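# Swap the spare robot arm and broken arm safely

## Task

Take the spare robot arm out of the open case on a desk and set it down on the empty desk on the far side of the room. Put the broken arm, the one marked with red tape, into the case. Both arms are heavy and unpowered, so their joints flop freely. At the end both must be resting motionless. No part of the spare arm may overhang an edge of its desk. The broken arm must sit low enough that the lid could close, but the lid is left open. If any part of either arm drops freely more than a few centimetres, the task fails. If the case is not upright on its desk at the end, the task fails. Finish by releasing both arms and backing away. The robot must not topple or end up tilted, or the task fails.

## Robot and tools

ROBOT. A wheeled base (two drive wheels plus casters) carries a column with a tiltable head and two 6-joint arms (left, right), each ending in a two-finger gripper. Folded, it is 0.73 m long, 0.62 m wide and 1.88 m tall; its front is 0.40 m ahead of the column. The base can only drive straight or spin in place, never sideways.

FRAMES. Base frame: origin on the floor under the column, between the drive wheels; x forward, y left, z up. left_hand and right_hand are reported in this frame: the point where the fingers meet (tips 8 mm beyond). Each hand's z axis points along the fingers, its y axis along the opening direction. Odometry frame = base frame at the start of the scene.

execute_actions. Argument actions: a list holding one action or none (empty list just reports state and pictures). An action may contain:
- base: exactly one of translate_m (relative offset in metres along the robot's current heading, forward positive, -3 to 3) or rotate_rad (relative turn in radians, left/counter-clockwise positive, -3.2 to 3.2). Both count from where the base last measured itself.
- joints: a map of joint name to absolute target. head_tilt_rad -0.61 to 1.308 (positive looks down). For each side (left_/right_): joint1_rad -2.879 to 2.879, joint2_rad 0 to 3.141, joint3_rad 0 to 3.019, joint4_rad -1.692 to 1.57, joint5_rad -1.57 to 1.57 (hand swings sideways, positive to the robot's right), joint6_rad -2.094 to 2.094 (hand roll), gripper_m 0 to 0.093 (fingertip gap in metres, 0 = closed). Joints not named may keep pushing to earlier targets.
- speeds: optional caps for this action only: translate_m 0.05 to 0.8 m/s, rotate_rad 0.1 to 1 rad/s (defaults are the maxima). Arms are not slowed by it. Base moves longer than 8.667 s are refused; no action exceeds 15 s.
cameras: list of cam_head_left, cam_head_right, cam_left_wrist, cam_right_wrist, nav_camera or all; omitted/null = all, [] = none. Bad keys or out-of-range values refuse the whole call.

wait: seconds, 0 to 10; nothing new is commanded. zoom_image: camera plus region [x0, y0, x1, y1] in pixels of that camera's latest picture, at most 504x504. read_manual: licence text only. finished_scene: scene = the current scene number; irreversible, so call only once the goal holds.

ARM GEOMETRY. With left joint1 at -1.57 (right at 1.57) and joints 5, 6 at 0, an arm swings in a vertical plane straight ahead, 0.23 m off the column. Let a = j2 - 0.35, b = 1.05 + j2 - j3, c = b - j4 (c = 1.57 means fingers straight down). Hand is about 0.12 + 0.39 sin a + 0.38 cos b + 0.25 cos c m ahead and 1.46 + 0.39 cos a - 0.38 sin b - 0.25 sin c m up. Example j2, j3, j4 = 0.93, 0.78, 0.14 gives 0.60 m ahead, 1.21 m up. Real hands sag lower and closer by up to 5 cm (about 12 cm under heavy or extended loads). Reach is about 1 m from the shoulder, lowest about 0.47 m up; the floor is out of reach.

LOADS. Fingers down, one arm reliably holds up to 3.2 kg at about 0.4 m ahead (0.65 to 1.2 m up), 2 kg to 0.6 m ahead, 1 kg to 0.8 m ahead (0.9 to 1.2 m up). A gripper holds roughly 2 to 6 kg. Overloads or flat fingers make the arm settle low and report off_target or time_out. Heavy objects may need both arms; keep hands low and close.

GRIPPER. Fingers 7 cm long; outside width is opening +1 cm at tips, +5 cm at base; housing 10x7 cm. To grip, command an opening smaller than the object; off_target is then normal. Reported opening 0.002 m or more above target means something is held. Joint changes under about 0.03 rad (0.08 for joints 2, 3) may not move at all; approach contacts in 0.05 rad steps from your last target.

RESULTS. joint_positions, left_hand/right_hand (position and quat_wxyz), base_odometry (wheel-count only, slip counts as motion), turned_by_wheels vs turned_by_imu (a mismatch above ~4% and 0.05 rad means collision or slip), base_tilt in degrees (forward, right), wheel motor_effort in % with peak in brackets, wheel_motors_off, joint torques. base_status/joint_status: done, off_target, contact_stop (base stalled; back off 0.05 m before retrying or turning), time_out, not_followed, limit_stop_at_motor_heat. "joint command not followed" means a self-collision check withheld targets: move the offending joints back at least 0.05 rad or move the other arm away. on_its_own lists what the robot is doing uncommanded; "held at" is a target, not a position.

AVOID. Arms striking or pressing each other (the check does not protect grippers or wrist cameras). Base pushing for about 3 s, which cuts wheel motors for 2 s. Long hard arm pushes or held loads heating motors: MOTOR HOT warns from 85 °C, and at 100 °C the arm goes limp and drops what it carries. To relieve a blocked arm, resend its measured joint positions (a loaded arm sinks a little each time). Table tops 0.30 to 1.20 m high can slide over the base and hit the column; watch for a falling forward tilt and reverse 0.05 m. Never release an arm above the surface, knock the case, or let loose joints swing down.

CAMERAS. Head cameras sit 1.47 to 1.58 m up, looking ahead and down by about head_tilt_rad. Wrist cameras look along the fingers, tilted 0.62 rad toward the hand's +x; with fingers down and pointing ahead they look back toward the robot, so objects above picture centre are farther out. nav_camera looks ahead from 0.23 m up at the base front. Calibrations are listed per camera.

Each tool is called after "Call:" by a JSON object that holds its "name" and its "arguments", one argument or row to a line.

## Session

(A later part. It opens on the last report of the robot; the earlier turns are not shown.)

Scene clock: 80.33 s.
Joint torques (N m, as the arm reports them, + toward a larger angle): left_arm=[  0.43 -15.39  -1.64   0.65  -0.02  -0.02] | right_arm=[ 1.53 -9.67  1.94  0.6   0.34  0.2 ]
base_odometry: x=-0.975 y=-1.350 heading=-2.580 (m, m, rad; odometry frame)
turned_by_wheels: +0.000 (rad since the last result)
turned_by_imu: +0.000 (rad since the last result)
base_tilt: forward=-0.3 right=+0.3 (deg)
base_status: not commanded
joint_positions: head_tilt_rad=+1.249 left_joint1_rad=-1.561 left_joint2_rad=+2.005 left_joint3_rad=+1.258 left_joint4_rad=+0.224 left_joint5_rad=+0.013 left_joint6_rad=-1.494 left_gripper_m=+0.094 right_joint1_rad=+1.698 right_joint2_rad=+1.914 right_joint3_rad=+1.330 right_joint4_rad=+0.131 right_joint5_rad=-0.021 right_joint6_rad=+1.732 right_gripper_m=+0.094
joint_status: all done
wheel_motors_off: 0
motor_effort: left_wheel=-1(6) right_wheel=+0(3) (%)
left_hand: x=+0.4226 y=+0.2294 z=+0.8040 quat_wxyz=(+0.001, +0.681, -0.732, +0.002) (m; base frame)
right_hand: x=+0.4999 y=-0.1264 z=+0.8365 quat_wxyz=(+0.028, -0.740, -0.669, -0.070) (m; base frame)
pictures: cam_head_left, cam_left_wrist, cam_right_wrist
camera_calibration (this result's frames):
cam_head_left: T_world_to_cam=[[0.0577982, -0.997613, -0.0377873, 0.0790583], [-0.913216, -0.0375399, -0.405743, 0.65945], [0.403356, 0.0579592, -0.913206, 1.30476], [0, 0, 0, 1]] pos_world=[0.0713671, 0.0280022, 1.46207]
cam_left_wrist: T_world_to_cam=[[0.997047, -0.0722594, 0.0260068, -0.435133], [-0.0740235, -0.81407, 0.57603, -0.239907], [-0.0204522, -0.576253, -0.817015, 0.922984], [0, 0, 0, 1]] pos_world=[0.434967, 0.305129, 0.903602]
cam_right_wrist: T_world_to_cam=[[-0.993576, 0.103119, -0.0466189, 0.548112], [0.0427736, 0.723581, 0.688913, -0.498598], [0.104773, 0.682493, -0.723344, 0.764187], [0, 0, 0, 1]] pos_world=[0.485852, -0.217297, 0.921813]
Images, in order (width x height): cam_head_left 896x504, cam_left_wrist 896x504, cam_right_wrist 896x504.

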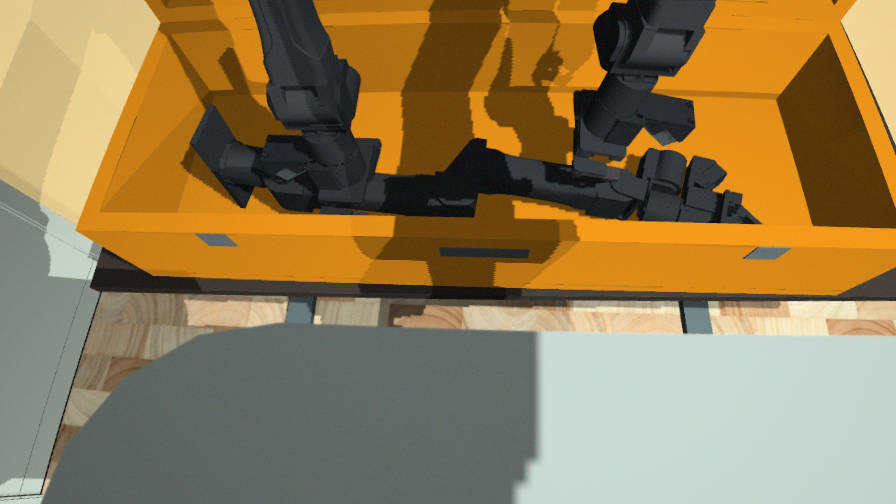

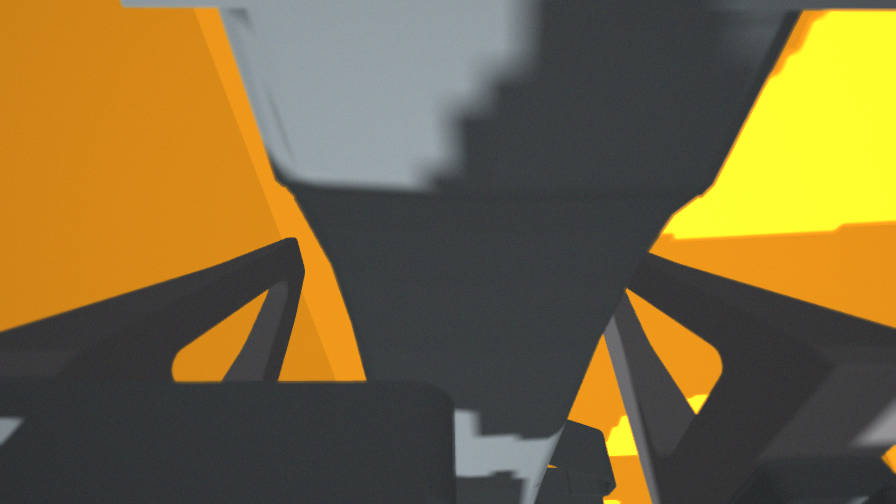

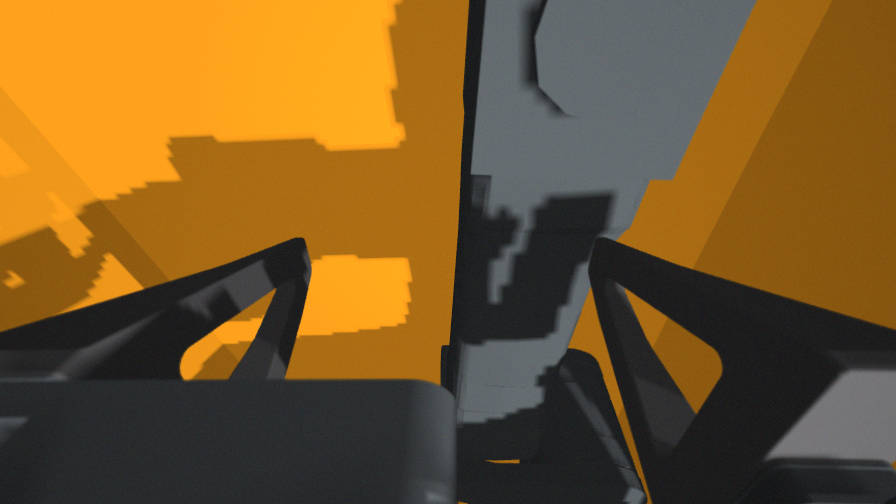

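Finger landed on top; j2 lags. Ease, slide back, then descend in small steps.

Call:
{"name": "execute_actions", "arguments": {
  "actions": [
    {"joints":{"right_joint2_rad":1.9,"right_joint3_rad":1.25,"left_gripper_m":0.0}}
  ],
  "cameras": []
}}

Call:
{"name": "execute_actions", "arguments": {
  "actions": [
    {"joints":{"right_joint2_rad":1.98,"right_joint3_rad":1.31}}
  ],
  "cameras": []
}}

Call:
{"name": "execute_actions", "arguments": {
  "actions": [
    {"joints":{"right_joint2_rad":2.04,"right_joint3_rad":1.40}}
  ],
  "cameras": ["cam_head_left","cam_left_wrist","cam_right_wrist"]
}}

Scene clock: 87.53 s.
Joint torques (N m, as the arm reports them, + toward a larger angle): left_arm=[  1.13 -15.98  -2.24   0.42  -0.04  -0.04] | right_arm=[  1.29 -15.34  -1.41   0.44   0.27   0.22]
base_odometry: x=-0.975 y=-1.350 heading=-2.580 (m, m, rad; odometry frame)
turned_by_wheels: +0.000 (rad since the last result)
turned_by_imu: -0.002 (rad since the last result)
base_tilt: forward=-0.3 right=+0.3 (deg)
base_status: not commanded
joint_positions: head_tilt_rad=+1.249 left_joint1_rad=-1.562 left_joint2_rad=+2.004 left_joint3_rad=+1.265 left_joint4_rad=+0.229 left_joint5_rad=+0.013 left_joint6_rad=-1.496 left_gripper_m=+0.053 right_joint1_rad=+1.698 right_joint2_rad=+1.909 right_joint3_rad=+1.247 right_joint4_rad=+0.131 right_joint5_rad=-0.020 right_joint6_rad=+1.732 right_gripper_m=+0.094
joint_status: left_gripper_m off_target (ended at +0.053, target +0.000); the others done
wheel_motors_off: 0
motor_effort: left_wheel=+1(2) right_wheel=+0(3) (%)
left_hand: x=+0.4292 y=+0.2292 z=+0.8038 quat_wxyz=(-0.004, +0.682, -0.731, +0.007) (m; base frame)
right_hand: x=+0.4508 y=-0.1304 z=+0.8404 quat_wxyz=(+0.052, -0.739, -0.670, -0.039) (m; base frame)
pictures: none
No camera images: the call's "cameras" was empty. Leave "cameras" out to get every camera's image.

Scene clock: 88.33 s.
Joint torques (N m, as the arm reports them, + toward a larger angle): left_arm=[  1.2  -15.18  -2.35   0.59  -0.04  -0.04] | right_arm=[  1.66 -12.78  -2.06   0.52   0.26   0.21]
base_odometry: x=-0.975 y=-1.350 heading=-2.580 (m, m, rad; odometry frame)
turned_by_wheels: +0.000 (rad since the last result)
turned_by_imu: +0.000 (rad since the last result)
base_tilt: forward=-0.2 right=+0.3 (deg)
base_status: not commanded
joint_positions: head_tilt_rad=+1.249 left_joint1_rad=-1.562 left_joint2_rad=+2.004 left_joint3_rad=+1.265 left_joint4_rad=+0.229 left_joint5_rad=+0.013 left_joint6_rad=-1.496 left_gripper_m=+0.053 right_joint1_rad=+1.698 right_joint2_rad=+1.959 right_joint3_rad=+1.315 right_joint4_rad=+0.131 right_joint5_rad=-0.020 right_joint6_rad=+1.732 right_gripper_m=+0.094
joint_status: all done
wheel_motors_off: 0
motor_effort: left_wheel=-1(0) right_wheel=-2(1) (%)
left_hand: x=+0.4292 y=+0.2292 z=+0.8038 quat_wxyz=(-0.004, +0.682, -0.731, +0.007) (m; base frame)
right_hand: x=+0.4616 y=-0.1276 z=+0.8205 quat_wxyz=(+0.046, -0.739, -0.670, -0.046) (m; base frame)
pictures: none
No camera images: the call's "cameras" was empty. Leave "cameras" out to get every camera's image.

Scene clock: 88.97 s.
Joint torques (N m, as the arm reports them, + toward a larger angle): left_arm=[  0.78 -14.65  -2.32   0.53  -0.03   0.  ] | right_arm=[  1.83 -13.85  -1.19   0.64   0.24   0.16]
base_odometry: x=-0.975 y=-1.350 heading=-2.580 (m, m, rad; odometry frame)
turned_by_wheels: +0.000 (rad since the last result)
turned_by_imu: +0.000 (rad since the last result)
base_tilt: forward=-0.3 right=+0.3 (deg)
base_status: not commanded
joint_positions: head_tilt_rad=+1.249 left_joint1_rad=-1.562 left_joint2_rad=+2.004 left_joint3_rad=+1.265 left_joint4_rad=+0.229 left_joint5_rad=+0.013 left_joint6_rad=-1.496 left_gripper_m=+0.053 right_joint1_rad=+1.698 right_joint2_rad=+2.024 right_joint3_rad=+1.401 right_joint4_rad=+0.131 right_joint5_rad=-0.020 right_joint6_rad=+1.732 right_gripper_m=+0.094
joint_status: all done
wheel_motors_off: 0
motor_effort: left_wheel=+0(0) right_wheel=-1(1) (%)
left_hand: x=+0.4292 y=+0.2292 z=+0.8038 quat_wxyz=(-0.004, +0.682, -0.731, +0.007) (m; base frame)
right_hand: x=+0.4730 y=-0.1240 z=+0.7950 quat_wxyz=(+0.040, -0.740, -0.670, -0.054) (m; base frame)
pictures: cam_head_left, cam_left_wrist, cam_right_wrist
camera_calibration (this result's frames):
cam_head_left: T_world_to_cam=[[0.0577982, -0.997613, -0.0377874, 0.0790583], [-0.913216, -0.0375399, -0.405743, 0.65945], [0.403356, 0.0579592, -0.913206, 1.30476], [0, 0, 0, 1]] pos_world=[0.0713671, 0.0280022, 1.46207]
cam_left_wrist: T_world_to_cam=[[0.99671, -0.0706512, 0.0397078, -0.452908], [-0.0806174, -0.814034, 0.575196, -0.235997], [-0.00831479, -0.576505, -0.817051, 0.917659], [0, 0, 0, 1]] pos_world=[0.440023, 0.304927, 0.903503]
cam_right_wrist: T_world_to_cam=[[-0.995055, 0.0989779, -0.00832526, 0.488969], [0.0665448, 0.726521, 0.683915, -0.477466], [0.0737409, 0.679979, -0.729514, 0.754605], [0, 0, 0, 1]] pos_world=[0.462678, -0.214623, 0.881112]
Images, in order (width x height): cam_head_left 896x504, cam_left_wrist 896x504, cam_right_wrist 896x504.

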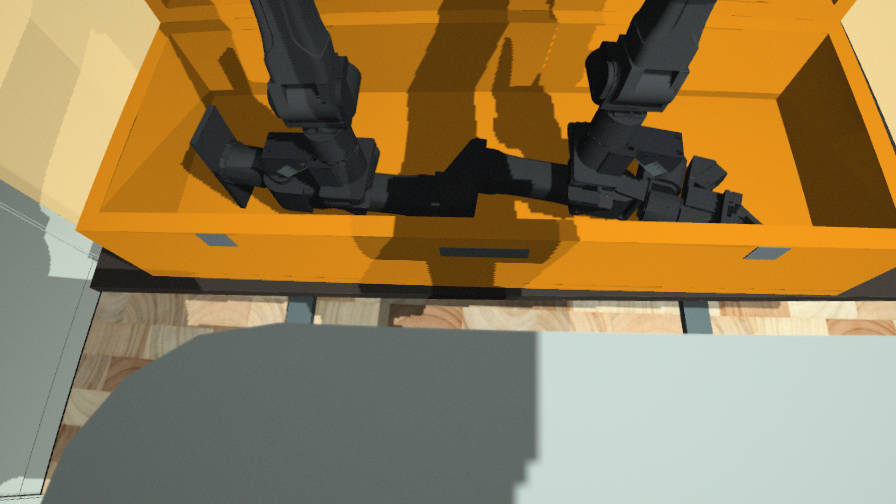

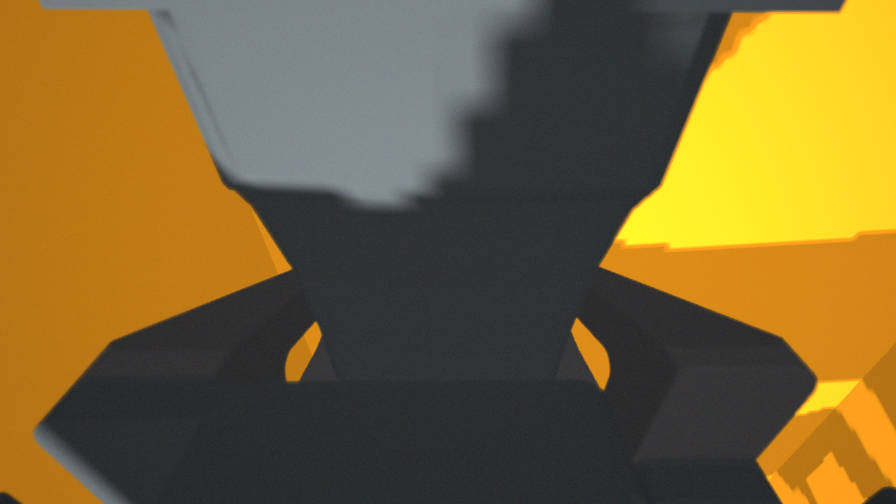

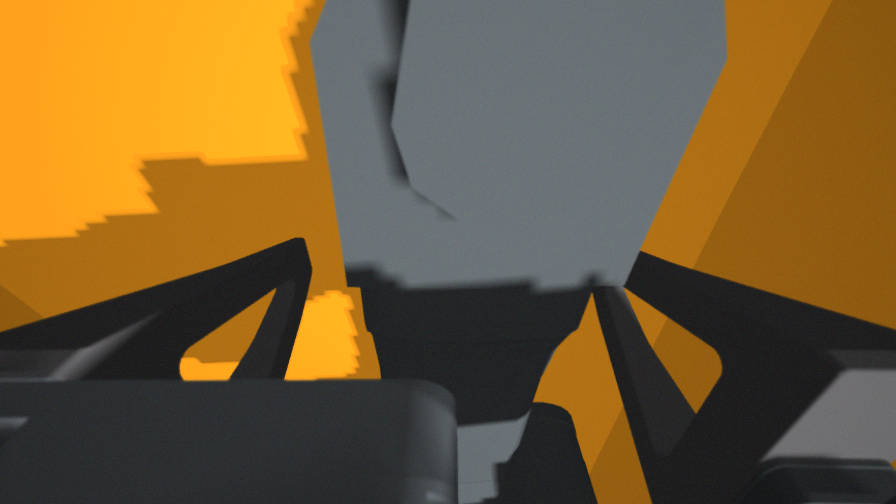

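Call:
{"name": "execute_actions", "arguments": {
  "actions": [
    {"joints":{"right_gripper_m":0.0}}
  ],
  "cameras": []
}}

Call:
{"name": "execute_actions", "arguments": {
  "actions": [
    {"joints":{"left_joint2_rad":1.86,"right_joint2_rad":1.91}}
  ],
  "cameras": []
}}

Call:
{"name": "execute_actions", "arguments": {
  "actions": [
    {"joints":{"left_joint2_rad":1.77,"left_joint3_rad":1.18,"right_joint2_rad":1.82,"right_joint3_rad":1.31}}
  ],
  "cameras": ["cam_head_left"]
}}

Scene clock: 96.93 s.
Joint torques (N m, as the arm reports them, + toward a larger angle): left_arm=[  1.   -15.16  -2.19   0.43  -0.02   0.  ] | right_arm=[  1.74 -13.7   -0.88   0.46   0.17  -0.01]
base_odometry: x=-0.975 y=-1.350 heading=-2.580 (m, m, rad; odometry frame)
turned_by_wheels: +0.000 (rad since the last result)
turned_by_imu: -0.002 (rad since the last result)
base_tilt: forward=-0.3 right=+0.3 (deg)
base_status: not commanded
joint_positions: head_tilt_rad=+1.249 left_joint1_rad=-1.562 left_joint2_rad=+2.004 left_joint3_rad=+1.265 left_joint4_rad=+0.229 left_joint5_rad=+0.013 left_joint6_rad=-1.497 left_gripper_m=+0.053 right_joint1_rad=+1.699 right_joint2_rad=+2.027 right_joint3_rad=+1.396 right_joint4_rad=+0.136 right_joint5_rad=-0.017 right_joint6_rad=+1.755 right_gripper_m=+0.054
joint_status: right_gripper_m off_target (ended at +0.054, target +0.000)
wheel_motors_off: 0
motor_effort: left_wheel=+0(1) right_wheel=+1(2) (%)
left_hand: x=+0.4292 y=+0.2292 z=+0.8038 quat_wxyz=(-0.004, +0.682, -0.731, +0.007) (m; base frame)
right_hand: x=+0.4692 y=-0.1238 z=+0.7943 quat_wxyz=(+0.040, -0.747, -0.662, -0.052) (m; base frame)
pictures: none
No camera images: the call's "cameras" was empty. Leave "cameras" out to get every camera's image.

Scene clock: 97.67 s.
Joint torques (N m, as the arm reports them, + toward a larger angle): left_arm=[  0.39 -27.11  -2.22   0.96  -0.06   0.01] | right_arm=[  1.42 -23.02  -0.89   0.32   0.13   0.  ]
base_odometry: x=-0.975 y=-1.350 heading=-2.580 (m, m, rad; odometry frame)
turned_by_wheels: +0.000 (rad since the last result)
turned_by_imu: +0.000 (rad since the last result)
base_tilt: forward=-0.3 right=+0.3 (deg)
base_status: not commanded
joint_positions: head_tilt_rad=+1.249 left_joint1_rad=-1.562 left_joint2_rad=+1.997 left_joint3_rad=+1.266 left_joint4_rad=+0.223 left_joint5_rad=+0.013 left_joint6_rad=-1.497 left_gripper_m=+0.053 right_joint1_rad=+1.699 right_joint2_rad=+2.022 right_joint3_rad=+1.396 right_joint4_rad=+0.136 right_joint5_rad=-0.017 right_joint6_rad=+1.755 right_gripper_m=+0.054
joint_status: all done
wheel_motors_off: 0
motor_effort: left_wheel=+2(0) right_wheel=+0(1) (%)
left_hand: x=+0.4325 y=+0.2292 z=+0.8058 quat_wxyz=(-0.004, +0.682, -0.731, +0.007) (m; base frame)
right_hand: x=+0.4720 y=-0.1238 z=+0.7957 quat_wxyz=(+0.039, -0.747, -0.661, -0.054) (m; base frame)
pictures: none
No camera images: the call's "cameras" was empty. Leave "cameras" out to get every camera's image.

Scene clock: 98.63 s.
Joint torques (N m, as the arm reports them, + toward a larger angle): left_arm=[  1.95 -28.34  -3.17   1.01  -0.01   0.01] | right_arm=[  1.9  -23.38  -1.62   0.55   0.12  -0.02]
base_odometry: x=-0.975 y=-1.350 heading=-2.580 (m, m, rad; odometry frame)
turned_by_wheels: +0.000 (rad since the last result)
turned_by_imu: +0.000 (rad since the last result)
base_tilt: forward=-0.2 right=+0.3 (deg)
base_status: not commanded
joint_positions: head_tilt_rad=+1.249 left_joint1_rad=-1.578 left_joint2_rad=+1.908 left_joint3_rad=+1.199 left_joint4_rad=+0.213 left_joint5_rad=+0.012 left_joint6_rad=-1.498 left_gripper_m=+0.053 right_joint1_rad=+1.687 right_joint2_rad=+1.934 right_joint3_rad=+1.315 right_joint4_rad=+0.136 right_joint5_rad=-0.017 right_joint6_rad=+1.756 right_gripper_m=+0.054
joint_status: all done
wheel_motors_off: 0
motor_effort: left_wheel=-1(1) right_wheel=-1(1) (%)
left_hand: x=+0.4445 y=+0.2173 z=+0.8384 quat_wxyz=(-0.004, +0.679, -0.734, +0.016) (m; base frame)
right_hand: x=+0.4795 y=-0.1356 z=+0.8284 quat_wxyz=(+0.033, -0.750, -0.659, -0.053) (m; base frame)
pictures: cam_head_left
camera_calibration (this result's frames):
cam_head_left: T_world_to_cam=[[0.0577982, -0.997613, -0.0377873, 0.0790583], [-0.913216, -0.0375399, -0.405743, 0.65945], [0.403356, 0.0579592, -0.913206, 1.30476], [0, 0, 0, 1]] pos_world=[0.0713671, 0.0280022, 1.46207]
Images, in order (width x height): cam_head_left 896x504.

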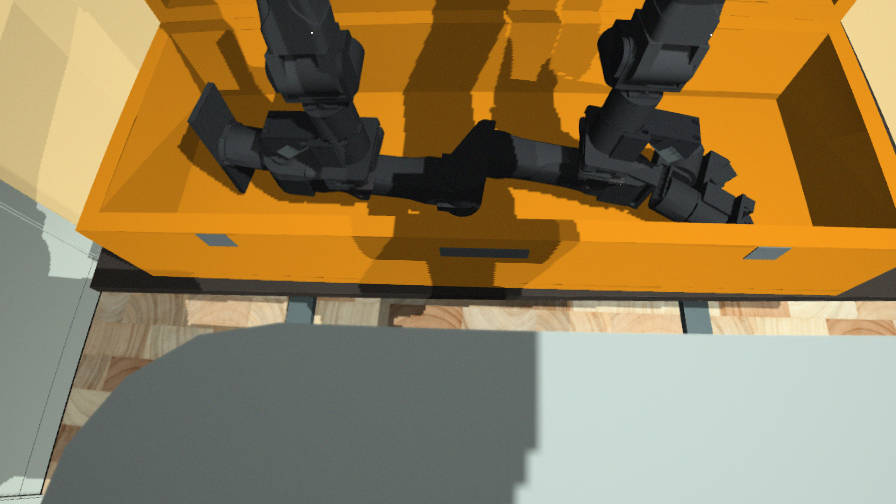

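Call:
{"name": "execute_actions", "arguments": {
  "actions": [
    {"joints":{"left_joint2_rad":1.68,"left_joint3_rad":1.09,"right_joint1_rad":1.715,"right_joint2_rad":1.71,"right_joint3_rad":1.2}}
  ],
  "cameras": []
}}

Call:
{"name": "execute_actions", "arguments": {
  "actions": [
    {"joints":{"left_joint2_rad":1.58,"left_joint3_rad":1.0,"left_joint4_rad":0.2,"right_joint1_rad":1.725,"right_joint2_rad":1.6,"right_joint3_rad":1.1,"right_joint4_rad":0.1}}
  ],
  "cameras": []
}}

Call:
{"name": "execute_actions", "arguments": {
  "actions": [
    {"joints":{"left_joint2_rad":1.47,"left_joint3_rad":0.91,"left_joint4_rad":0.18,"right_joint1_rad":1.735,"right_joint2_rad":1.48,"right_joint3_rad":1.01,"right_joint4_rad":0.07}}
  ],
  "cameras": ["cam_head_left"]
}}

Call:
{"name": "execute_actions", "arguments": {
  "actions": [
    {"joints":{"left_joint2_rad":1.24,"left_joint3_rad":0.77,"left_joint4_rad":0.09,"right_joint1_rad":1.755,"right_joint2_rad":1.26,"right_joint3_rad":0.88,"right_joint4_rad":-0.02}}
  ],
  "cameras": []
}}

Call:
{"name": "execute_actions", "arguments": {
  "actions": [
    {"joints":{"left_joint2_rad":1.01,"left_joint3_rad":0.69,"left_joint4_rad":-0.055,"right_joint1_rad":1.78,"right_joint2_rad":1.05,"right_joint3_rad":0.8,"right_joint4_rad":-0.15}}
  ],
  "cameras": []
}}

Call:
{"name": "execute_actions", "arguments": {
  "actions": [
    {"joints":{"head_tilt_rad":0.9,"left_joint2_rad":0.74,"left_joint3_rad":0.66,"left_joint4_rad":-0.28,"right_joint1_rad":1.82,"right_joint2_rad":0.8,"right_joint3_rad":0.77,"right_joint4_rad":-0.35,"right_joint6_rad":1.8}}
  ],
  "cameras": ["cam_head_left","cam_head_right"]
}}

Scene clock: 124.67 s.
Joint torques (N m, as the arm reports them, + toward a larger angle): left_arm=[  2.19 -27.09  -2.53   1.15   0.02  -0.02] | right_arm=[  3.85 -23.24  -2.44   0.37  -0.13  -0.04]
base_odometry: x=-0.975 y=-1.350 heading=-2.580 (m, m, rad; odometry frame)
turned_by_wheels: +0.000 (rad since the last result)
turned_by_imu: -0.002 (rad since the last result)
base_tilt: forward=-0.3 right=+0.3 (deg)
base_status: not commanded
joint_positions: head_tilt_rad=+1.249 left_joint1_rad=-1.578 left_joint2_rad=+1.812 left_joint3_rad=+1.099 left_joint4_rad=+0.213 left_joint5_rad=+0.011 left_joint6_rad=-1.501 left_gripper_m=+0.053 right_joint1_rad=+1.696 right_joint2_rad=+1.835 right_joint3_rad=+1.213 right_joint4_rad=+0.136 right_joint5_rad=-0.011 right_joint6_rad=+1.760 right_gripper_m=+0.054
joint_status: all done
wheel_motors_off: 0
motor_effort: left_wheel=+0(1) right_wheel=+0(2) (%)
left_hand: x=+0.4399 y=+0.2175 z=+0.8755 quat_wxyz=(-0.002, +0.681, -0.732, +0.014) (m; base frame)
right_hand: x=+0.4762 y=-0.1343 z=+0.8668 quat_wxyz=(+0.035, -0.750, -0.659, -0.053) (m; base frame)
pictures: none
No camera images: the call's "cameras" was empty. Leave "cameras" out to get every camera's image.

Scene clock: 125.53 s.
Joint torques (N m, as the arm reports them, + toward a larger angle): left_arm=[  1.69 -25.98  -1.99   1.19   0.04   0.  ] | right_arm=[  2.89 -24.36  -2.49  -0.28  -0.33  -0.14]
base_odometry: x=-0.975 y=-1.350 heading=-2.580 (m, m, rad; odometry frame)
turned_by_wheels: +0.000 (rad since the last result)
turned_by_imu: +0.000 (rad since the last result)
base_tilt: forward=-0.2 right=+0.3 (deg)
base_status: not commanded
joint_positions: head_tilt_rad=+1.249 left_joint1_rad=-1.579 left_joint2_rad=+1.705 left_joint3_rad=+1.006 left_joint4_rad=+0.184 left_joint5_rad=+0.012 left_joint6_rad=-1.501 left_gripper_m=+0.053 right_joint1_rad=+1.704 right_joint2_rad=+1.728 right_joint3_rad=+1.115 right_joint4_rad=+0.118 right_joint5_rad=-0.007 right_joint6_rad=+1.770 right_gripper_m=+0.054
joint_status: all done
wheel_motors_off: 0
motor_effort: left_wheel=+1(0) right_wheel=-1(1) (%)
left_hand: x=+0.4358 y=+0.2172 z=+0.9153 quat_wxyz=(+0.003, +0.680, -0.733, +0.010) (m; base frame)
right_hand: x=+0.4716 y=-0.1341 z=+0.9076 quat_wxyz=(+0.039, -0.751, -0.657, -0.050) (m; base frame)
pictures: none
No camera images: the call's "cameras" was empty. Leave "cameras" out to get every camera's image.

Scene clock: 126.47 s.
Joint torques (N m, as the arm reports them, + toward a larger angle): left_arm=[  1.96 -25.55  -1.85   1.13   0.12   0.04] | right_arm=[  4.04 -24.71  -2.99  -0.63  -0.41  -0.16]
base_odometry: x=-0.975 y=-1.350 heading=-2.580 (m, m, rad; odometry frame)
turned_by_wheels: +0.000 (rad since the last result)
turned_by_imu: +0.000 (rad since the last result)
base_tilt: forward=-0.2 right=+0.3 (deg)
base_status: not commanded
joint_positions: head_tilt_rad=+1.249 left_joint1_rad=-1.578 left_joint2_rad=+1.590 left_joint3_rad=+0.917 left_joint4_rad=+0.161 left_joint5_rad=+0.009 left_joint6_rad=-1.505 left_gripper_m=+0.053 right_joint1_rad=+1.716 right_joint2_rad=+1.619 right_joint3_rad=+1.033 right_joint4_rad=+0.095 right_joint5_rad=-0.004 right_joint6_rad=+1.772 right_gripper_m=+0.054
joint_status: all done
wheel_motors_off: 0
motor_effort: left_wheel=-1(2) right_wheel=-1(1) (%)
left_hand: x=+0.4341 y=+0.2183 z=+0.9563 quat_wxyz=(+0.001, +0.682, -0.731, +0.010) (m; base frame)
right_hand: x=+0.4722 y=-0.1317 z=+0.9480 quat_wxyz=(+0.041, -0.750, -0.658, -0.054) (m; base frame)
pictures: cam_head_left
camera_calibration (this result's frames):
cam_head_left: T_world_to_cam=[[0.0577982, -0.997613, -0.0377873, 0.0790583], [-0.913216, -0.0375399, -0.405743, 0.65945], [0.403356, 0.0579592, -0.913206, 1.30476], [0, 0, 0, 1]] pos_world=[0.0713671, 0.0280022, 1.46207]
Images, in order (width x height): cam_head_left 896x504.

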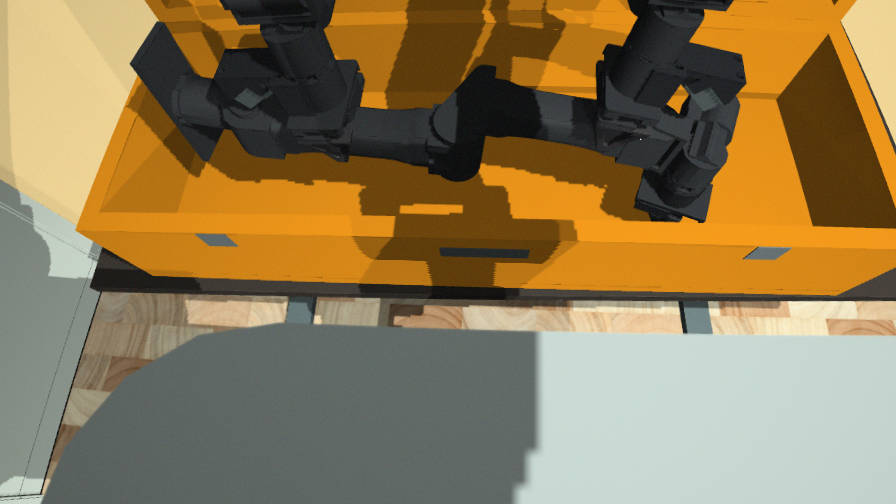

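Scene clock: 127.83 s.
Joint torques (N m, as the arm reports them, + toward a larger angle): left_arm=[  2.17 -23.21  -0.02   0.99  -0.01   0.13] | right_arm=[  2.96 -23.03  -0.97  -0.44  -0.7   -0.16]
base_odometry: x=-0.975 y=-1.350 heading=-2.580 (m, m, rad; odometry frame)
turned_by_wheels: +0.000 (rad since the last result)
turned_by_imu: -0.001 (rad since the last result)
base_tilt: forward=-0.3 right=+0.3 (deg)
base_status: not commanded
joint_positions: head_tilt_rad=+1.249 left_joint1_rad=-1.579 left_joint2_rad=+1.347 left_joint3_rad=+0.764 left_joint4_rad=+0.071 left_joint5_rad=+0.013 left_joint6_rad=-1.515 left_gripper_m=+0.053 right_joint1_rad=+1.737 right_joint2_rad=+1.387 right_joint3_rad=+0.892 right_joint4_rad=-0.003 right_joint5_rad=+0.001 right_joint6_rad=+1.779 right_gripper_m=+0.054
joint_status: all done
wheel_motors_off: 0
motor_effort: left_wheel=+1(2) right_wheel=-1(3) (%)
left_hand: x=+0.4279 y=+0.2181 z=+1.0366 quat_wxyz=(+0.003, +0.685, -0.728, +0.011) (m; base frame)
right_hand: x=+0.4693 y=-0.1310 z=+1.0298 quat_wxyz=(+0.048, -0.748, -0.659, -0.055) (m; base frame)
pictures: none
No camera images: the call's "cameras" was empty. Leave "cameras" out to get every camera's image.

Scene clock: 129.13 s.
Joint torques (N m, as the arm reports them, + toward a larger angle): left_arm=[  2.01 -22.5    2.51   1.27  -0.08   0.15] | right_arm=[  2.51 -22.04   1.03  -0.45  -0.96  -0.35]
base_odometry: x=-0.975 y=-1.350 heading=-2.580 (m, m, rad; odometry frame)
turned_by_wheels: +0.000 (rad since the last result)
turned_by_imu: -0.001 (rad since the last result)
base_tilt: forward=-0.2 right=+0.3 (deg)
base_status: not commanded
joint_positions: head_tilt_rad=+1.249 left_joint1_rad=-1.579 left_joint2_rad=+1.116 left_joint3_rad=+0.670 left_joint4_rad=-0.074 left_joint5_rad=+0.014 left_joint6_rad=-1.518 left_gripper_m=+0.053 right_joint1_rad=+1.763 right_joint2_rad=+1.179 right_joint3_rad=+0.802 right_joint4_rad=-0.131 right_joint5_rad=+0.006 right_joint6_rad=+1.795 right_gripper_m=+0.054
joint_status: all done
wheel_motors_off: 0
motor_effort: left_wheel=+0(3) right_wheel=-1(5) (%)
left_hand: x=+0.4218 y=+0.2180 z=+1.1058 quat_wxyz=(+0.006, +0.687, -0.727, +0.009) (m; base frame)
right_hand: x=+0.4633 y=-0.1291 z=+1.0991 quat_wxyz=(+0.058, -0.749, -0.658, -0.056) (m; base frame)
pictures: none
No camera images: the call's "cameras" was empty. Leave "cameras" out to get every camera's image.

Scene clock: 130.33 s.
Joint torques (N m, as the arm reports them, + toward a larger angle): left_arm=[  2.28 -19.14   5.94   1.23  -0.4    0.13] | right_arm=[  2.99 -19.97   5.69  -0.61  -0.92  -0.13]
base_odometry: x=-0.975 y=-1.350 heading=-2.580 (m, m, rad; odometry frame)
turned_by_wheels: +0.000 (rad since the last result)
turned_by_imu: +0.000 (rad since the last result)
base_tilt: forward=-0.2 right=+0.3 (deg)
base_status: not commanded
joint_positions: head_tilt_rad=+0.915 left_joint1_rad=-1.579 left_joint2_rad=+0.829 left_joint3_rad=+0.620 left_joint4_rad=-0.299 left_joint5_rad=+0.021 left_joint6_rad=-1.515 left_gripper_m=+0.053 right_joint1_rad=+1.796 right_joint2_rad=+0.910 right_joint3_rad=+0.741 right_joint4_rad=-0.323 right_joint5_rad=+0.005 right_joint6_rad=+1.832 right_gripper_m=+0.054
joint_status: all done
wheel_motors_off: 0
motor_effort: left_wheel=+0(1) right_wheel=+0(5) (%)
left_hand: x=+0.4245 y=+0.2174 z=+1.1881 quat_wxyz=(+0.004, +0.686, -0.728, +0.016) (m; base frame)
right_hand: x=+0.4646 y=-0.1287 z=+1.1869 quat_wxyz=(+0.066, -0.755, -0.649, -0.071) (m; base frame)
pictures: cam_head_left, cam_head_right
camera_calibration (this result's frames):
cam_head_left: T_world_to_cam=[[0.0669915, -0.997613, -0.0167528, 0.0462055], [-0.729751, -0.0375399, -0.682681, 1.07676], [0.680423, 0.0579592, -0.730524, 1.00958], [0, 0, 0, 1]] pos_world=[0.0957318, 0.0280022, 1.47338]
cam_head_right: T_world_to_cam=[[0.0655732, -0.996463, -0.052556, 0.0268967], [-0.742116, -0.013491, -0.670136, 1.0541], [0.667056, 0.0829456, -0.740376, 1.02334], [0, 0, 0, 1]] pos_world=[0.0978735, -0.0438595, 1.46546]
Images, in order (width x height): cam_head_left 896x504, cam_head_right 896x504.

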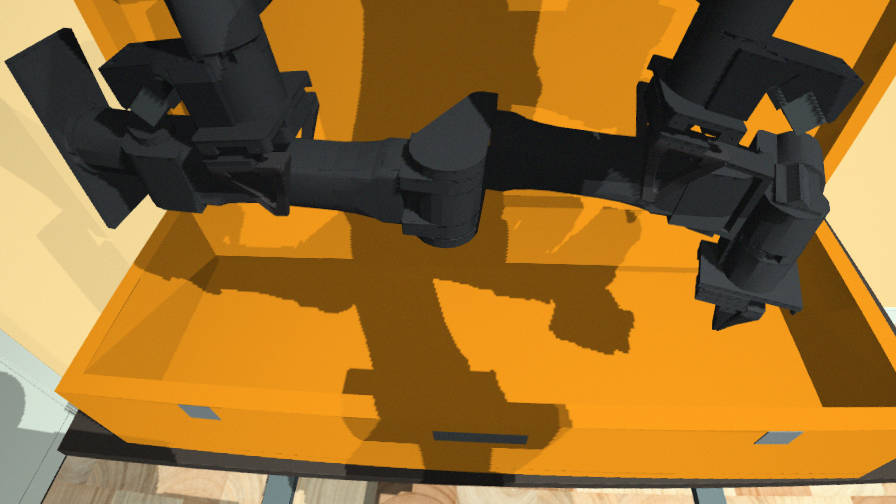

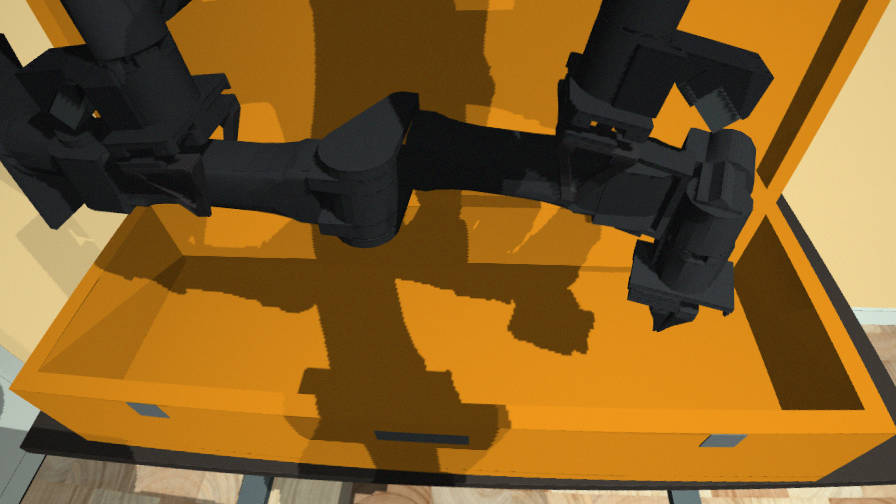

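Call:
{"name": "execute_actions", "arguments": {
  "actions": [
    {"base":{"translate_m":-0.8},"speeds":{"translate_m":0.25}}
  ],
  "cameras": []
}}

Call:
{"name": "execute_actions", "arguments": {
  "actions": [
    {"base":{"rotate_rad":-3.16},"speeds":{"rotate_rad":0.45}}
  ],
  "cameras": []
}}

Call:
{"name": "execute_actions", "arguments": {
  "actions": [
    {"base":{"translate_m":1.5},"speeds":{"translate_m":0.35},"joints":{"head_tilt_rad":1.1}}
  ],
  "cameras": ["cam_head_left","nav_camera"]
}}

Scene clock: 146.67 s.
Joint torques (N m, as the arm reports them, + toward a larger angle): left_arm=[  2.2  -19.65   6.88   1.04  -0.41   0.15] | right_arm=[  2.65 -19.62   6.85  -0.65  -0.84  -0.14]
base_odometry: x=-0.298 y=-0.924 heading=-2.580 (m, m, rad; odometry frame)
turned_by_wheels: +0.000 (rad since the last result)
turned_by_imu: -0.001 (rad since the last result)
base_tilt: forward=-0.3 right=+0.3 (deg)
base_status: done
joint_positions: head_tilt_rad=+0.914 left_joint1_rad=-1.579 left_joint2_rad=+0.830 left_joint3_rad=+0.607 left_joint4_rad=-0.303 left_joint5_rad=+0.022 left_joint6_rad=-1.515 left_gripper_m=+0.053 right_joint1_rad=+1.797 right_joint2_rad=+0.910 right_joint3_rad=+0.727 right_joint4_rad=-0.324 right_joint5_rad=+0.003 right_joint6_rad=+1.837 right_gripper_m=+0.054
joint_status: not commanded
wheel_motors_off: 0
motor_effort: left_wheel=-1(38) right_wheel=-1(41) (%)
left_hand: x=+0.4157 y=+0.2172 z=+1.1863 quat_wxyz=(+0.011, +0.685, -0.728, +0.010) (m; base frame)
right_hand: x=+0.4558 y=-0.1288 z=+1.1850 quat_wxyz=(+0.072, -0.756, -0.647, -0.065) (m; base frame)
pictures: none
No camera images: the call's "cameras" was empty. Leave "cameras" out to get every camera's image.

Scene clock: 154.70 s.
Joint torques (N m, as the arm reports them, + toward a larger angle): left_arm=[  2.21 -19.28   6.75   1.35  -0.4    0.13] | right_arm=[  2.05 -19.88   6.74  -0.71  -0.87  -0.2 ]
base_odometry: x=-0.298 y=-0.924 heading=+0.543 (m, m, rad; odometry frame)
turned_by_wheels: -3.159 (rad since the last result)
turned_by_imu: -3.177 (rad since the last result)
base_tilt: forward=-0.3 right=+0.3 (deg)
base_status: done
joint_positions: head_tilt_rad=+0.914 left_joint1_rad=-1.579 left_joint2_rad=+0.830 left_joint3_rad=+0.607 left_joint4_rad=-0.303 left_joint5_rad=+0.022 left_joint6_rad=-1.515 left_gripper_m=+0.053 right_joint1_rad=+1.798 right_joint2_rad=+0.910 right_joint3_rad=+0.727 right_joint4_rad=-0.324 right_joint5_rad=+0.004 right_joint6_rad=+1.836 right_gripper_m=+0.054
joint_status: not commanded
wheel_motors_off: 0
motor_effort: left_wheel=+3(49) right_wheel=-6(53) (%)
left_hand: x=+0.4157 y=+0.2174 z=+1.1863 quat_wxyz=(+0.011, +0.685, -0.728, +0.010) (m; base frame)
right_hand: x=+0.4558 y=-0.1284 z=+1.1851 quat_wxyz=(+0.072, -0.756, -0.648, -0.065) (m; base frame)
pictures: none
No camera images: the call's "cameras" was empty. Leave "cameras" out to get every camera's image.

Scene clock: 160.17 s.
Joint torques (N m, as the arm reports them, + toward a larger angle): left_arm=[  2.27 -19.25   6.85   1.11  -0.41   0.15] | right_arm=[  2.87 -19.32   6.13  -0.49  -0.88  -0.12]
base_odometry: x=+0.986 y=-0.148 heading=+0.543 (m, m, rad; odometry frame)
turned_by_wheels: +0.000 (rad since the last result)
turned_by_imu: -0.006 (rad since the last result)
base_tilt: forward=-0.3 right=+0.3 (deg)
base_status: done
joint_positions: head_tilt_rad=+1.099 left_joint1_rad=-1.579 left_joint2_rad=+0.830 left_joint3_rad=+0.610 left_joint4_rad=-0.299 left_joint5_rad=+0.022 left_joint6_rad=-1.518 left_gripper_m=+0.053 right_joint1_rad=+1.798 right_joint2_rad=+0.910 right_joint3_rad=+0.734 right_joint4_rad=-0.326 right_joint5_rad=+0.005 right_joint6_rad=+1.831 right_gripper_m=+0.054
joint_status: all done
wheel_motors_off: 0
motor_effort: left_wheel=-2(55) right_wheel=+1(63) (%)
left_hand: x=+0.4181 y=+0.2173 z=+1.1865 quat_wxyz=(+0.008, +0.687, -0.727, +0.012) (m; base frame)
right_hand: x=+0.4598 y=-0.1283 z=+1.1860 quat_wxyz=(+0.070, -0.754, -0.649, -0.068) (m; base frame)
pictures: cam_head_left, nav_camera
camera_calibration (this result's frames):
cam_head_left: T_world_to_cam=[[0.0627772, -0.997613, -0.0287669, 0.0649178], [-0.84268, -0.0375399, -0.537105, 0.85822], [0.534743, 0.0579592, -0.843025, 1.19012], [0, 0, 0, 1]] pos_world=[0.0827243, 0.0280022, 1.46612]
Images, in order (width x height): cam_head_left 896x504, nav_camera 896x504.

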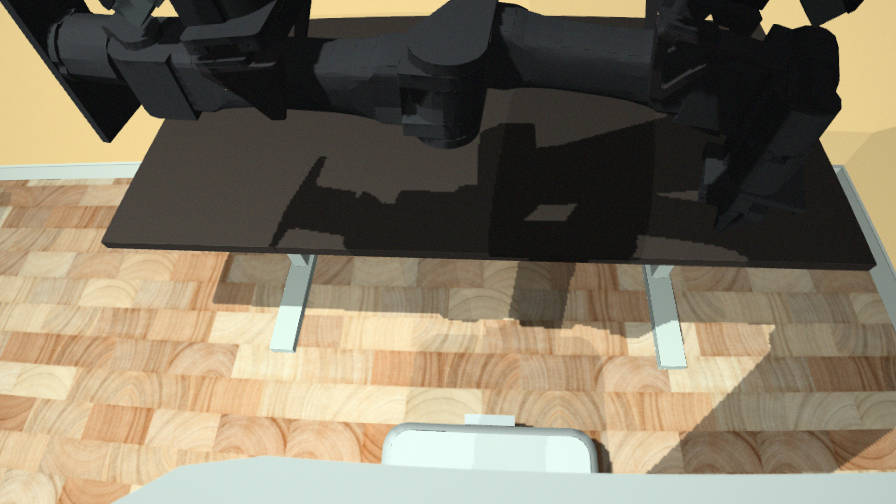

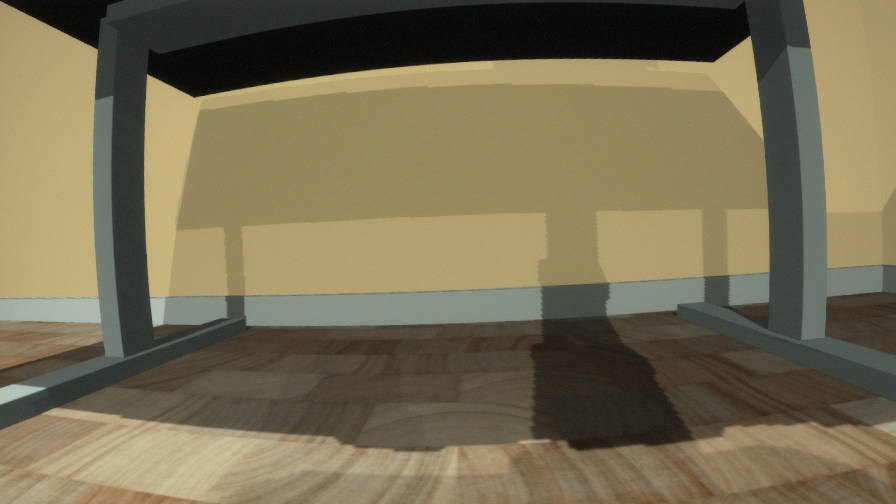

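Call:
{"name": "execute_actions", "arguments": {
  "actions": [
    {"base":{"translate_m":0.36},"speeds":{"translate_m":0.2},"joints":{"left_joint2_rad":1.07,"left_joint3_rad":0.7,"left_joint4_rad":-0.055,"right_joint1_rad":1.78,"right_joint2_rad":1.09,"right_joint3_rad":0.81,"right_joint4_rad":-0.15}}
  ],
  "cameras": []
}}

Call:
{"name": "execute_actions", "arguments": {
  "actions": [
    {"base":{"rotate_rad":-0.15},"speeds":{"rotate_rad":0.2},"joints":{"left_joint2_rad":1.3,"left_joint3_rad":0.77,"left_joint4_rad":0.09,"right_joint1_rad":1.755,"right_joint2_rad":1.3,"right_joint3_rad":0.88,"right_joint4_rad":-0.02,"right_joint6_rad":1.77}}
  ],
  "cameras": []
}}

Call:
{"name": "execute_actions", "arguments": {
  "actions": [
    {"joints":{"left_joint2_rad":1.54,"left_joint3_rad":0.9,"left_joint4_rad":0.18,"right_joint1_rad":1.735,"right_joint2_rad":1.52,"right_joint3_rad":1.0,"right_joint4_rad":0.07}}
  ],
  "cameras": ["cam_head_left","cam_head_right"]
}}

Scene clock: 177.83 s.
Joint torques (N m, as the arm reports them, + toward a larger angle): left_arm=[  2.38 -22.98   1.08   0.54  -0.19   0.1 ] | right_arm=[  2.98 -21.48   1.18  -0.31  -0.61  -0.02]
base_odometry: x=+1.295 y=+0.038 heading=+0.543 (m, m, rad; odometry frame)
turned_by_wheels: +0.000 (rad since the last result)
turned_by_imu: -0.003 (rad since the last result)
base_tilt: forward=-0.3 right=+0.3 (deg)
base_status: done
joint_positions: head_tilt_rad=+1.100 left_joint1_rad=-1.580 left_joint2_rad=+1.176 left_joint3_rad=+0.689 left_joint4_rad=-0.064 left_joint5_rad=+0.018 left_joint6_rad=-1.510 left_gripper_m=+0.053 right_joint1_rad=+1.755 right_joint2_rad=+1.213 right_joint3_rad=+0.807 right_joint4_rad=-0.131 right_joint5_rad=-0.002 right_joint6_rad=+1.817 right_gripper_m=+0.054
joint_status: all done
wheel_motors_off: 0
motor_effort: left_wheel=-2(31) right_wheel=+0(39) (%)
left_hand: x=+0.4153 y=+0.2169 z=+1.0885 quat_wxyz=(+0.019, +0.684, -0.730, +0.000) (m; base frame)
right_hand: x=+0.4547 y=-0.1307 z=+1.0877 quat_wxyz=(+0.067, -0.757, -0.649, -0.044) (m; base frame)
pictures: none
No camera images: the call's "cameras" was empty. Leave "cameras" out to get every camera's image.

Scene clock: 179.27 s.
Joint torques (N m, as the arm reports them, + toward a larger angle): left_arm=[  2.15 -21.54  -1.27   0.86  -0.29   0.07] | right_arm=[  3.43 -21.47  -1.    -0.12  -0.4   -0.1 ]
base_odometry: x=+1.295 y=+0.038 heading=+0.394 (m, m, rad; odometry frame)
turned_by_wheels: -0.149 (rad since the last result)
turned_by_imu: -0.147 (rad since the last result)
base_tilt: forward=-0.3 right=+0.3 (deg)
base_status: done
joint_positions: head_tilt_rad=+1.100 left_joint1_rad=-1.581 left_joint2_rad=+1.393 left_joint3_rad=+0.775 left_joint4_rad=+0.080 left_joint5_rad=+0.020 left_joint6_rad=-1.510 left_gripper_m=+0.053 right_joint1_rad=+1.731 right_joint2_rad=+1.406 right_joint3_rad=+0.888 right_joint4_rad=-0.005 right_joint5_rad=-0.006 right_joint6_rad=+1.798 right_gripper_m=+0.054
joint_status: all done
wheel_motors_off: 0
motor_effort: left_wheel=+0(47) right_wheel=-1(53) (%)
left_hand: x=+0.4176 y=+0.2156 z=+1.0228 quat_wxyz=(+0.015, +0.684, -0.730, +0.006) (m; base frame)
right_hand: x=+0.4581 y=-0.1331 z=+1.0228 quat_wxyz=(+0.057, -0.755, -0.651, -0.045) (m; base frame)
pictures: none
No camera images: the call's "cameras" was empty. Leave "cameras" out to get every camera's image.

Scene clock: 180.67 s.
Joint torques (N m, as the arm reports them, + toward a larger angle): left_arm=[  2.71 -22.2   -3.17   0.74  -0.42   0.04] | right_arm=[  3.8  -21.63  -2.67   0.03  -0.29  -0.05]
base_odometry: x=+1.295 y=+0.038 heading=+0.394 (m, m, rad; odometry frame)
turned_by_wheels: +0.000 (rad since the last result)
turned_by_imu: +0.000 (rad since the last result)
base_tilt: forward=-0.3 right=+0.3 (deg)
base_status: not commanded
joint_positions: head_tilt_rad=+1.100 left_joint1_rad=-1.579 left_joint2_rad=+1.628 left_joint3_rad=+0.916 left_joint4_rad=+0.172 left_joint5_rad=+0.022 left_joint6_rad=-1.506 left_gripper_m=+0.053 right_joint1_rad=+1.713 right_joint2_rad=+1.625 right_joint3_rad=+1.017 right_joint4_rad=+0.082 right_joint5_rad=-0.008 right_joint6_rad=+1.791 right_gripper_m=+0.054
joint_status: all done
wheel_motors_off: 0
motor_effort: left_wheel=+4(4) right_wheel=-5(7) (%)
left_hand: x=+0.4167 y=+0.2157 z=+0.9449 quat_wxyz=(+0.016, +0.682, -0.731, +0.005) (m; base frame)
right_hand: x=+0.4563 y=-0.1341 z=+0.9461 quat_wxyz=(+0.052, -0.756, -0.651, -0.040) (m; base frame)
pictures: cam_head_left, cam_head_right
camera_calibration (this result's frames):
cam_head_left: T_world_to_cam=[[0.0627677, -0.997613, -0.0287878, 0.0649506], [-0.842859, -0.0375399, -0.536824, 0.857796], [0.534461, 0.0579592, -0.843203, 1.1904], [0, 0, 0, 1]] pos_world=[0.0826996, 0.0280022, 1.46611]
cam_head_right: T_world_to_cam=[[0.0547888, -0.996463, -0.0637194, 0.0446276], [-0.852705, -0.013491, -0.522218, 0.831837], [0.519511, 0.0829456, -0.850428, 1.2002], [0, 0, 0, 1]] pos_world=[0.0833485, -0.0438595, 1.45793]
Images, in order (width x height): cam_head_left 896x504, cam_head_right 896x504.

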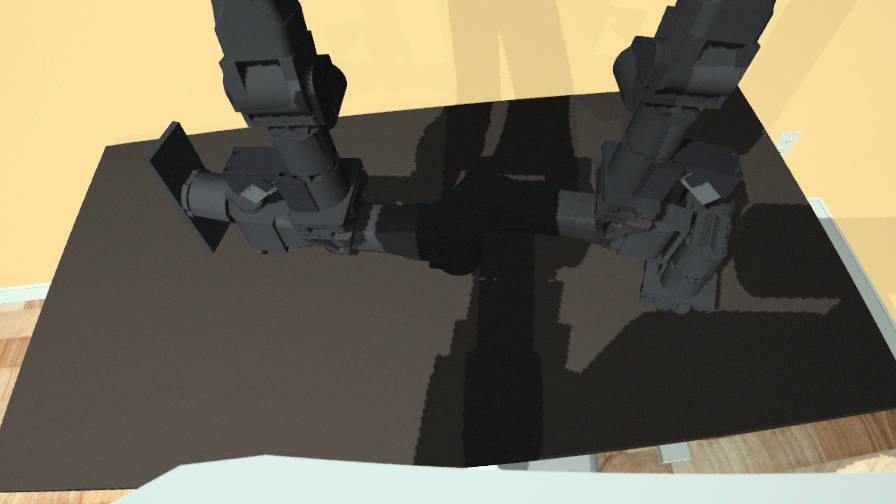

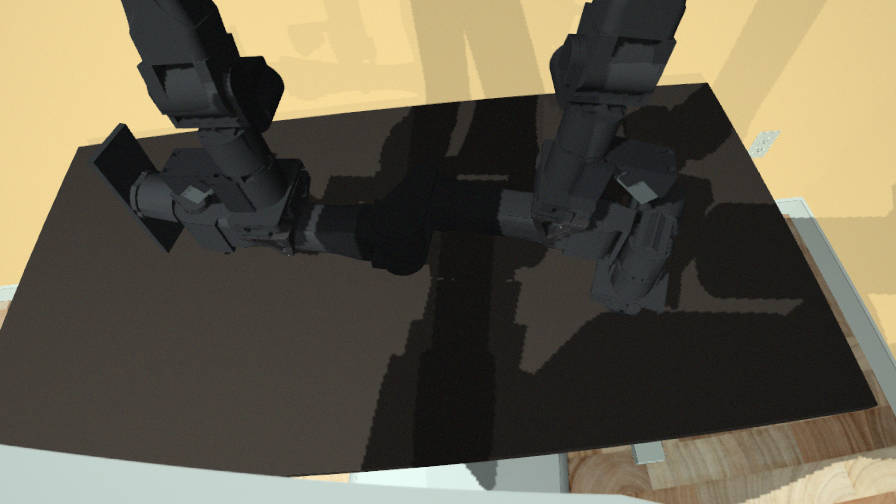

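Call:
{"name": "execute_actions", "arguments": {
  "actions": [
    {"joints":{"left_joint2_rad":1.62,"left_joint3_rad":0.97,"left_joint4_rad":0.21,"right_joint2_rad":1.6,"right_joint3_rad":1.07,"right_joint4_rad":0.09}}
  ],
  "cameras": []
}}

Call:
{"name": "execute_actions", "arguments": {
  "actions": [
    {"joints":{"left_joint2_rad":1.69,"left_joint3_rad":1.03,"right_joint1_rad":1.725,"right_joint2_rad":1.67,"right_joint3_rad":1.13,"right_joint4_rad":0.11}}
  ],
  "cameras": ["cam_head_right"]
}}

Scene clock: 194.40 s.
Joint torques (N m, as the arm reports them, + toward a larger angle): left_arm=[  1.36 -22.37  -3.58   0.97  -0.26   0.05] | right_arm=[  4.06 -21.79  -3.55   0.14  -0.5    0.04]
base_odometry: x=+1.295 y=+0.038 heading=+0.394 (m, m, rad; odometry frame)
turned_by_wheels: +0.000 (rad since the last result)
turned_by_imu: -0.002 (rad since the last result)
base_tilt: forward=-0.3 right=+0.4 (deg)
base_status: not commanded
joint_positions: head_tilt_rad=+1.100 left_joint1_rad=-1.577 left_joint2_rad=+1.705 left_joint3_rad=+0.993 left_joint4_rad=+0.199 left_joint5_rad=+0.018 left_joint6_rad=-1.508 left_gripper_m=+0.053 right_joint1_rad=+1.709 right_joint2_rad=+1.700 right_joint3_rad=+1.097 right_joint4_rad=+0.097 right_joint5_rad=-0.004 right_joint6_rad=+1.782 right_gripper_m=+0.054
joint_status: all done
wheel_motors_off: 0
motor_effort: left_wheel=+5(5) right_wheel=-5(5) (%)
left_hand: x=+0.4305 y=+0.2173 z=+0.9160 quat_wxyz=(+0.005, +0.683, -0.730, +0.012) (m; base frame)
right_hand: x=+0.4704 y=-0.1328 z=+0.9179 quat_wxyz=(+0.043, -0.754, -0.653, -0.046) (m; base frame)
pictures: none
No camera images: the call's "cameras" was empty. Leave "cameras" out to get every camera's image.

Scene clock: 195.23 s.
Joint torques (N m, as the arm reports them, + toward a larger angle): left_arm=[  2.18 -22.77  -3.84   0.83  -0.21   0.19] | right_arm=[  3.76 -18.88  -1.3    0.76  -0.45   0.08]
base_odometry: x=+1.295 y=+0.038 heading=+0.394 (m, m, rad; odometry frame)
turned_by_wheels: +0.000 (rad since the last result)
turned_by_imu: +0.000 (rad since the last result)
base_tilt: forward=-0.2 right=+0.3 (deg)
base_status: not commanded
joint_positions: head_tilt_rad=+1.100 left_joint1_rad=-1.576 left_joint2_rad=+1.777 left_joint3_rad=+1.057 left_joint4_rad=+0.203 left_joint5_rad=+0.017 left_joint6_rad=-1.520 left_gripper_m=+0.053 right_joint1_rad=+1.707 right_joint2_rad=+1.731 right_joint3_rad=+1.134 right_joint4_rad=+0.101 right_joint5_rad=-0.004 right_joint6_rad=+1.774 right_gripper_m=+0.054
joint_status: all done
wheel_motors_off: 0
motor_effort: left_wheel=+5(6) right_wheel=-5(4) (%)
left_hand: x=+0.4321 y=+0.2184 z=+0.8895 quat_wxyz=(+0.005, +0.688, -0.726, +0.010) (m; base frame)
right_hand: x=+0.4773 y=-0.1322 z=+0.9061 quat_wxyz=(+0.039, -0.752, -0.656, -0.049) (m; base frame)
pictures: cam_head_right
camera_calibration (this result's frames):
cam_head_right: T_world_to_cam=[[0.0547888, -0.996463, -0.0637194, 0.0446276], [-0.852705, -0.013491, -0.522218, 0.831837], [0.519511, 0.0829456, -0.850428, 1.2002], [0, 0, 0, 1]] pos_world=[0.0833485, -0.0438595, 1.45793]
Images, in order (width x height): cam_head_right 896x504.

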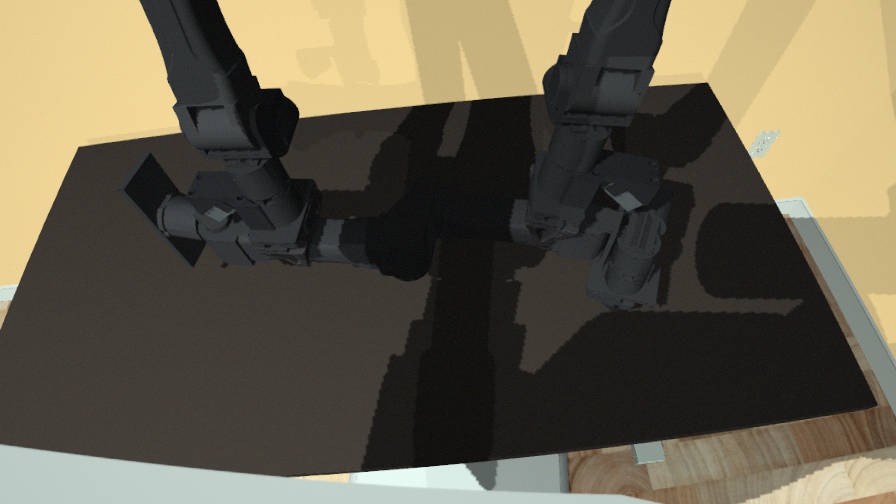

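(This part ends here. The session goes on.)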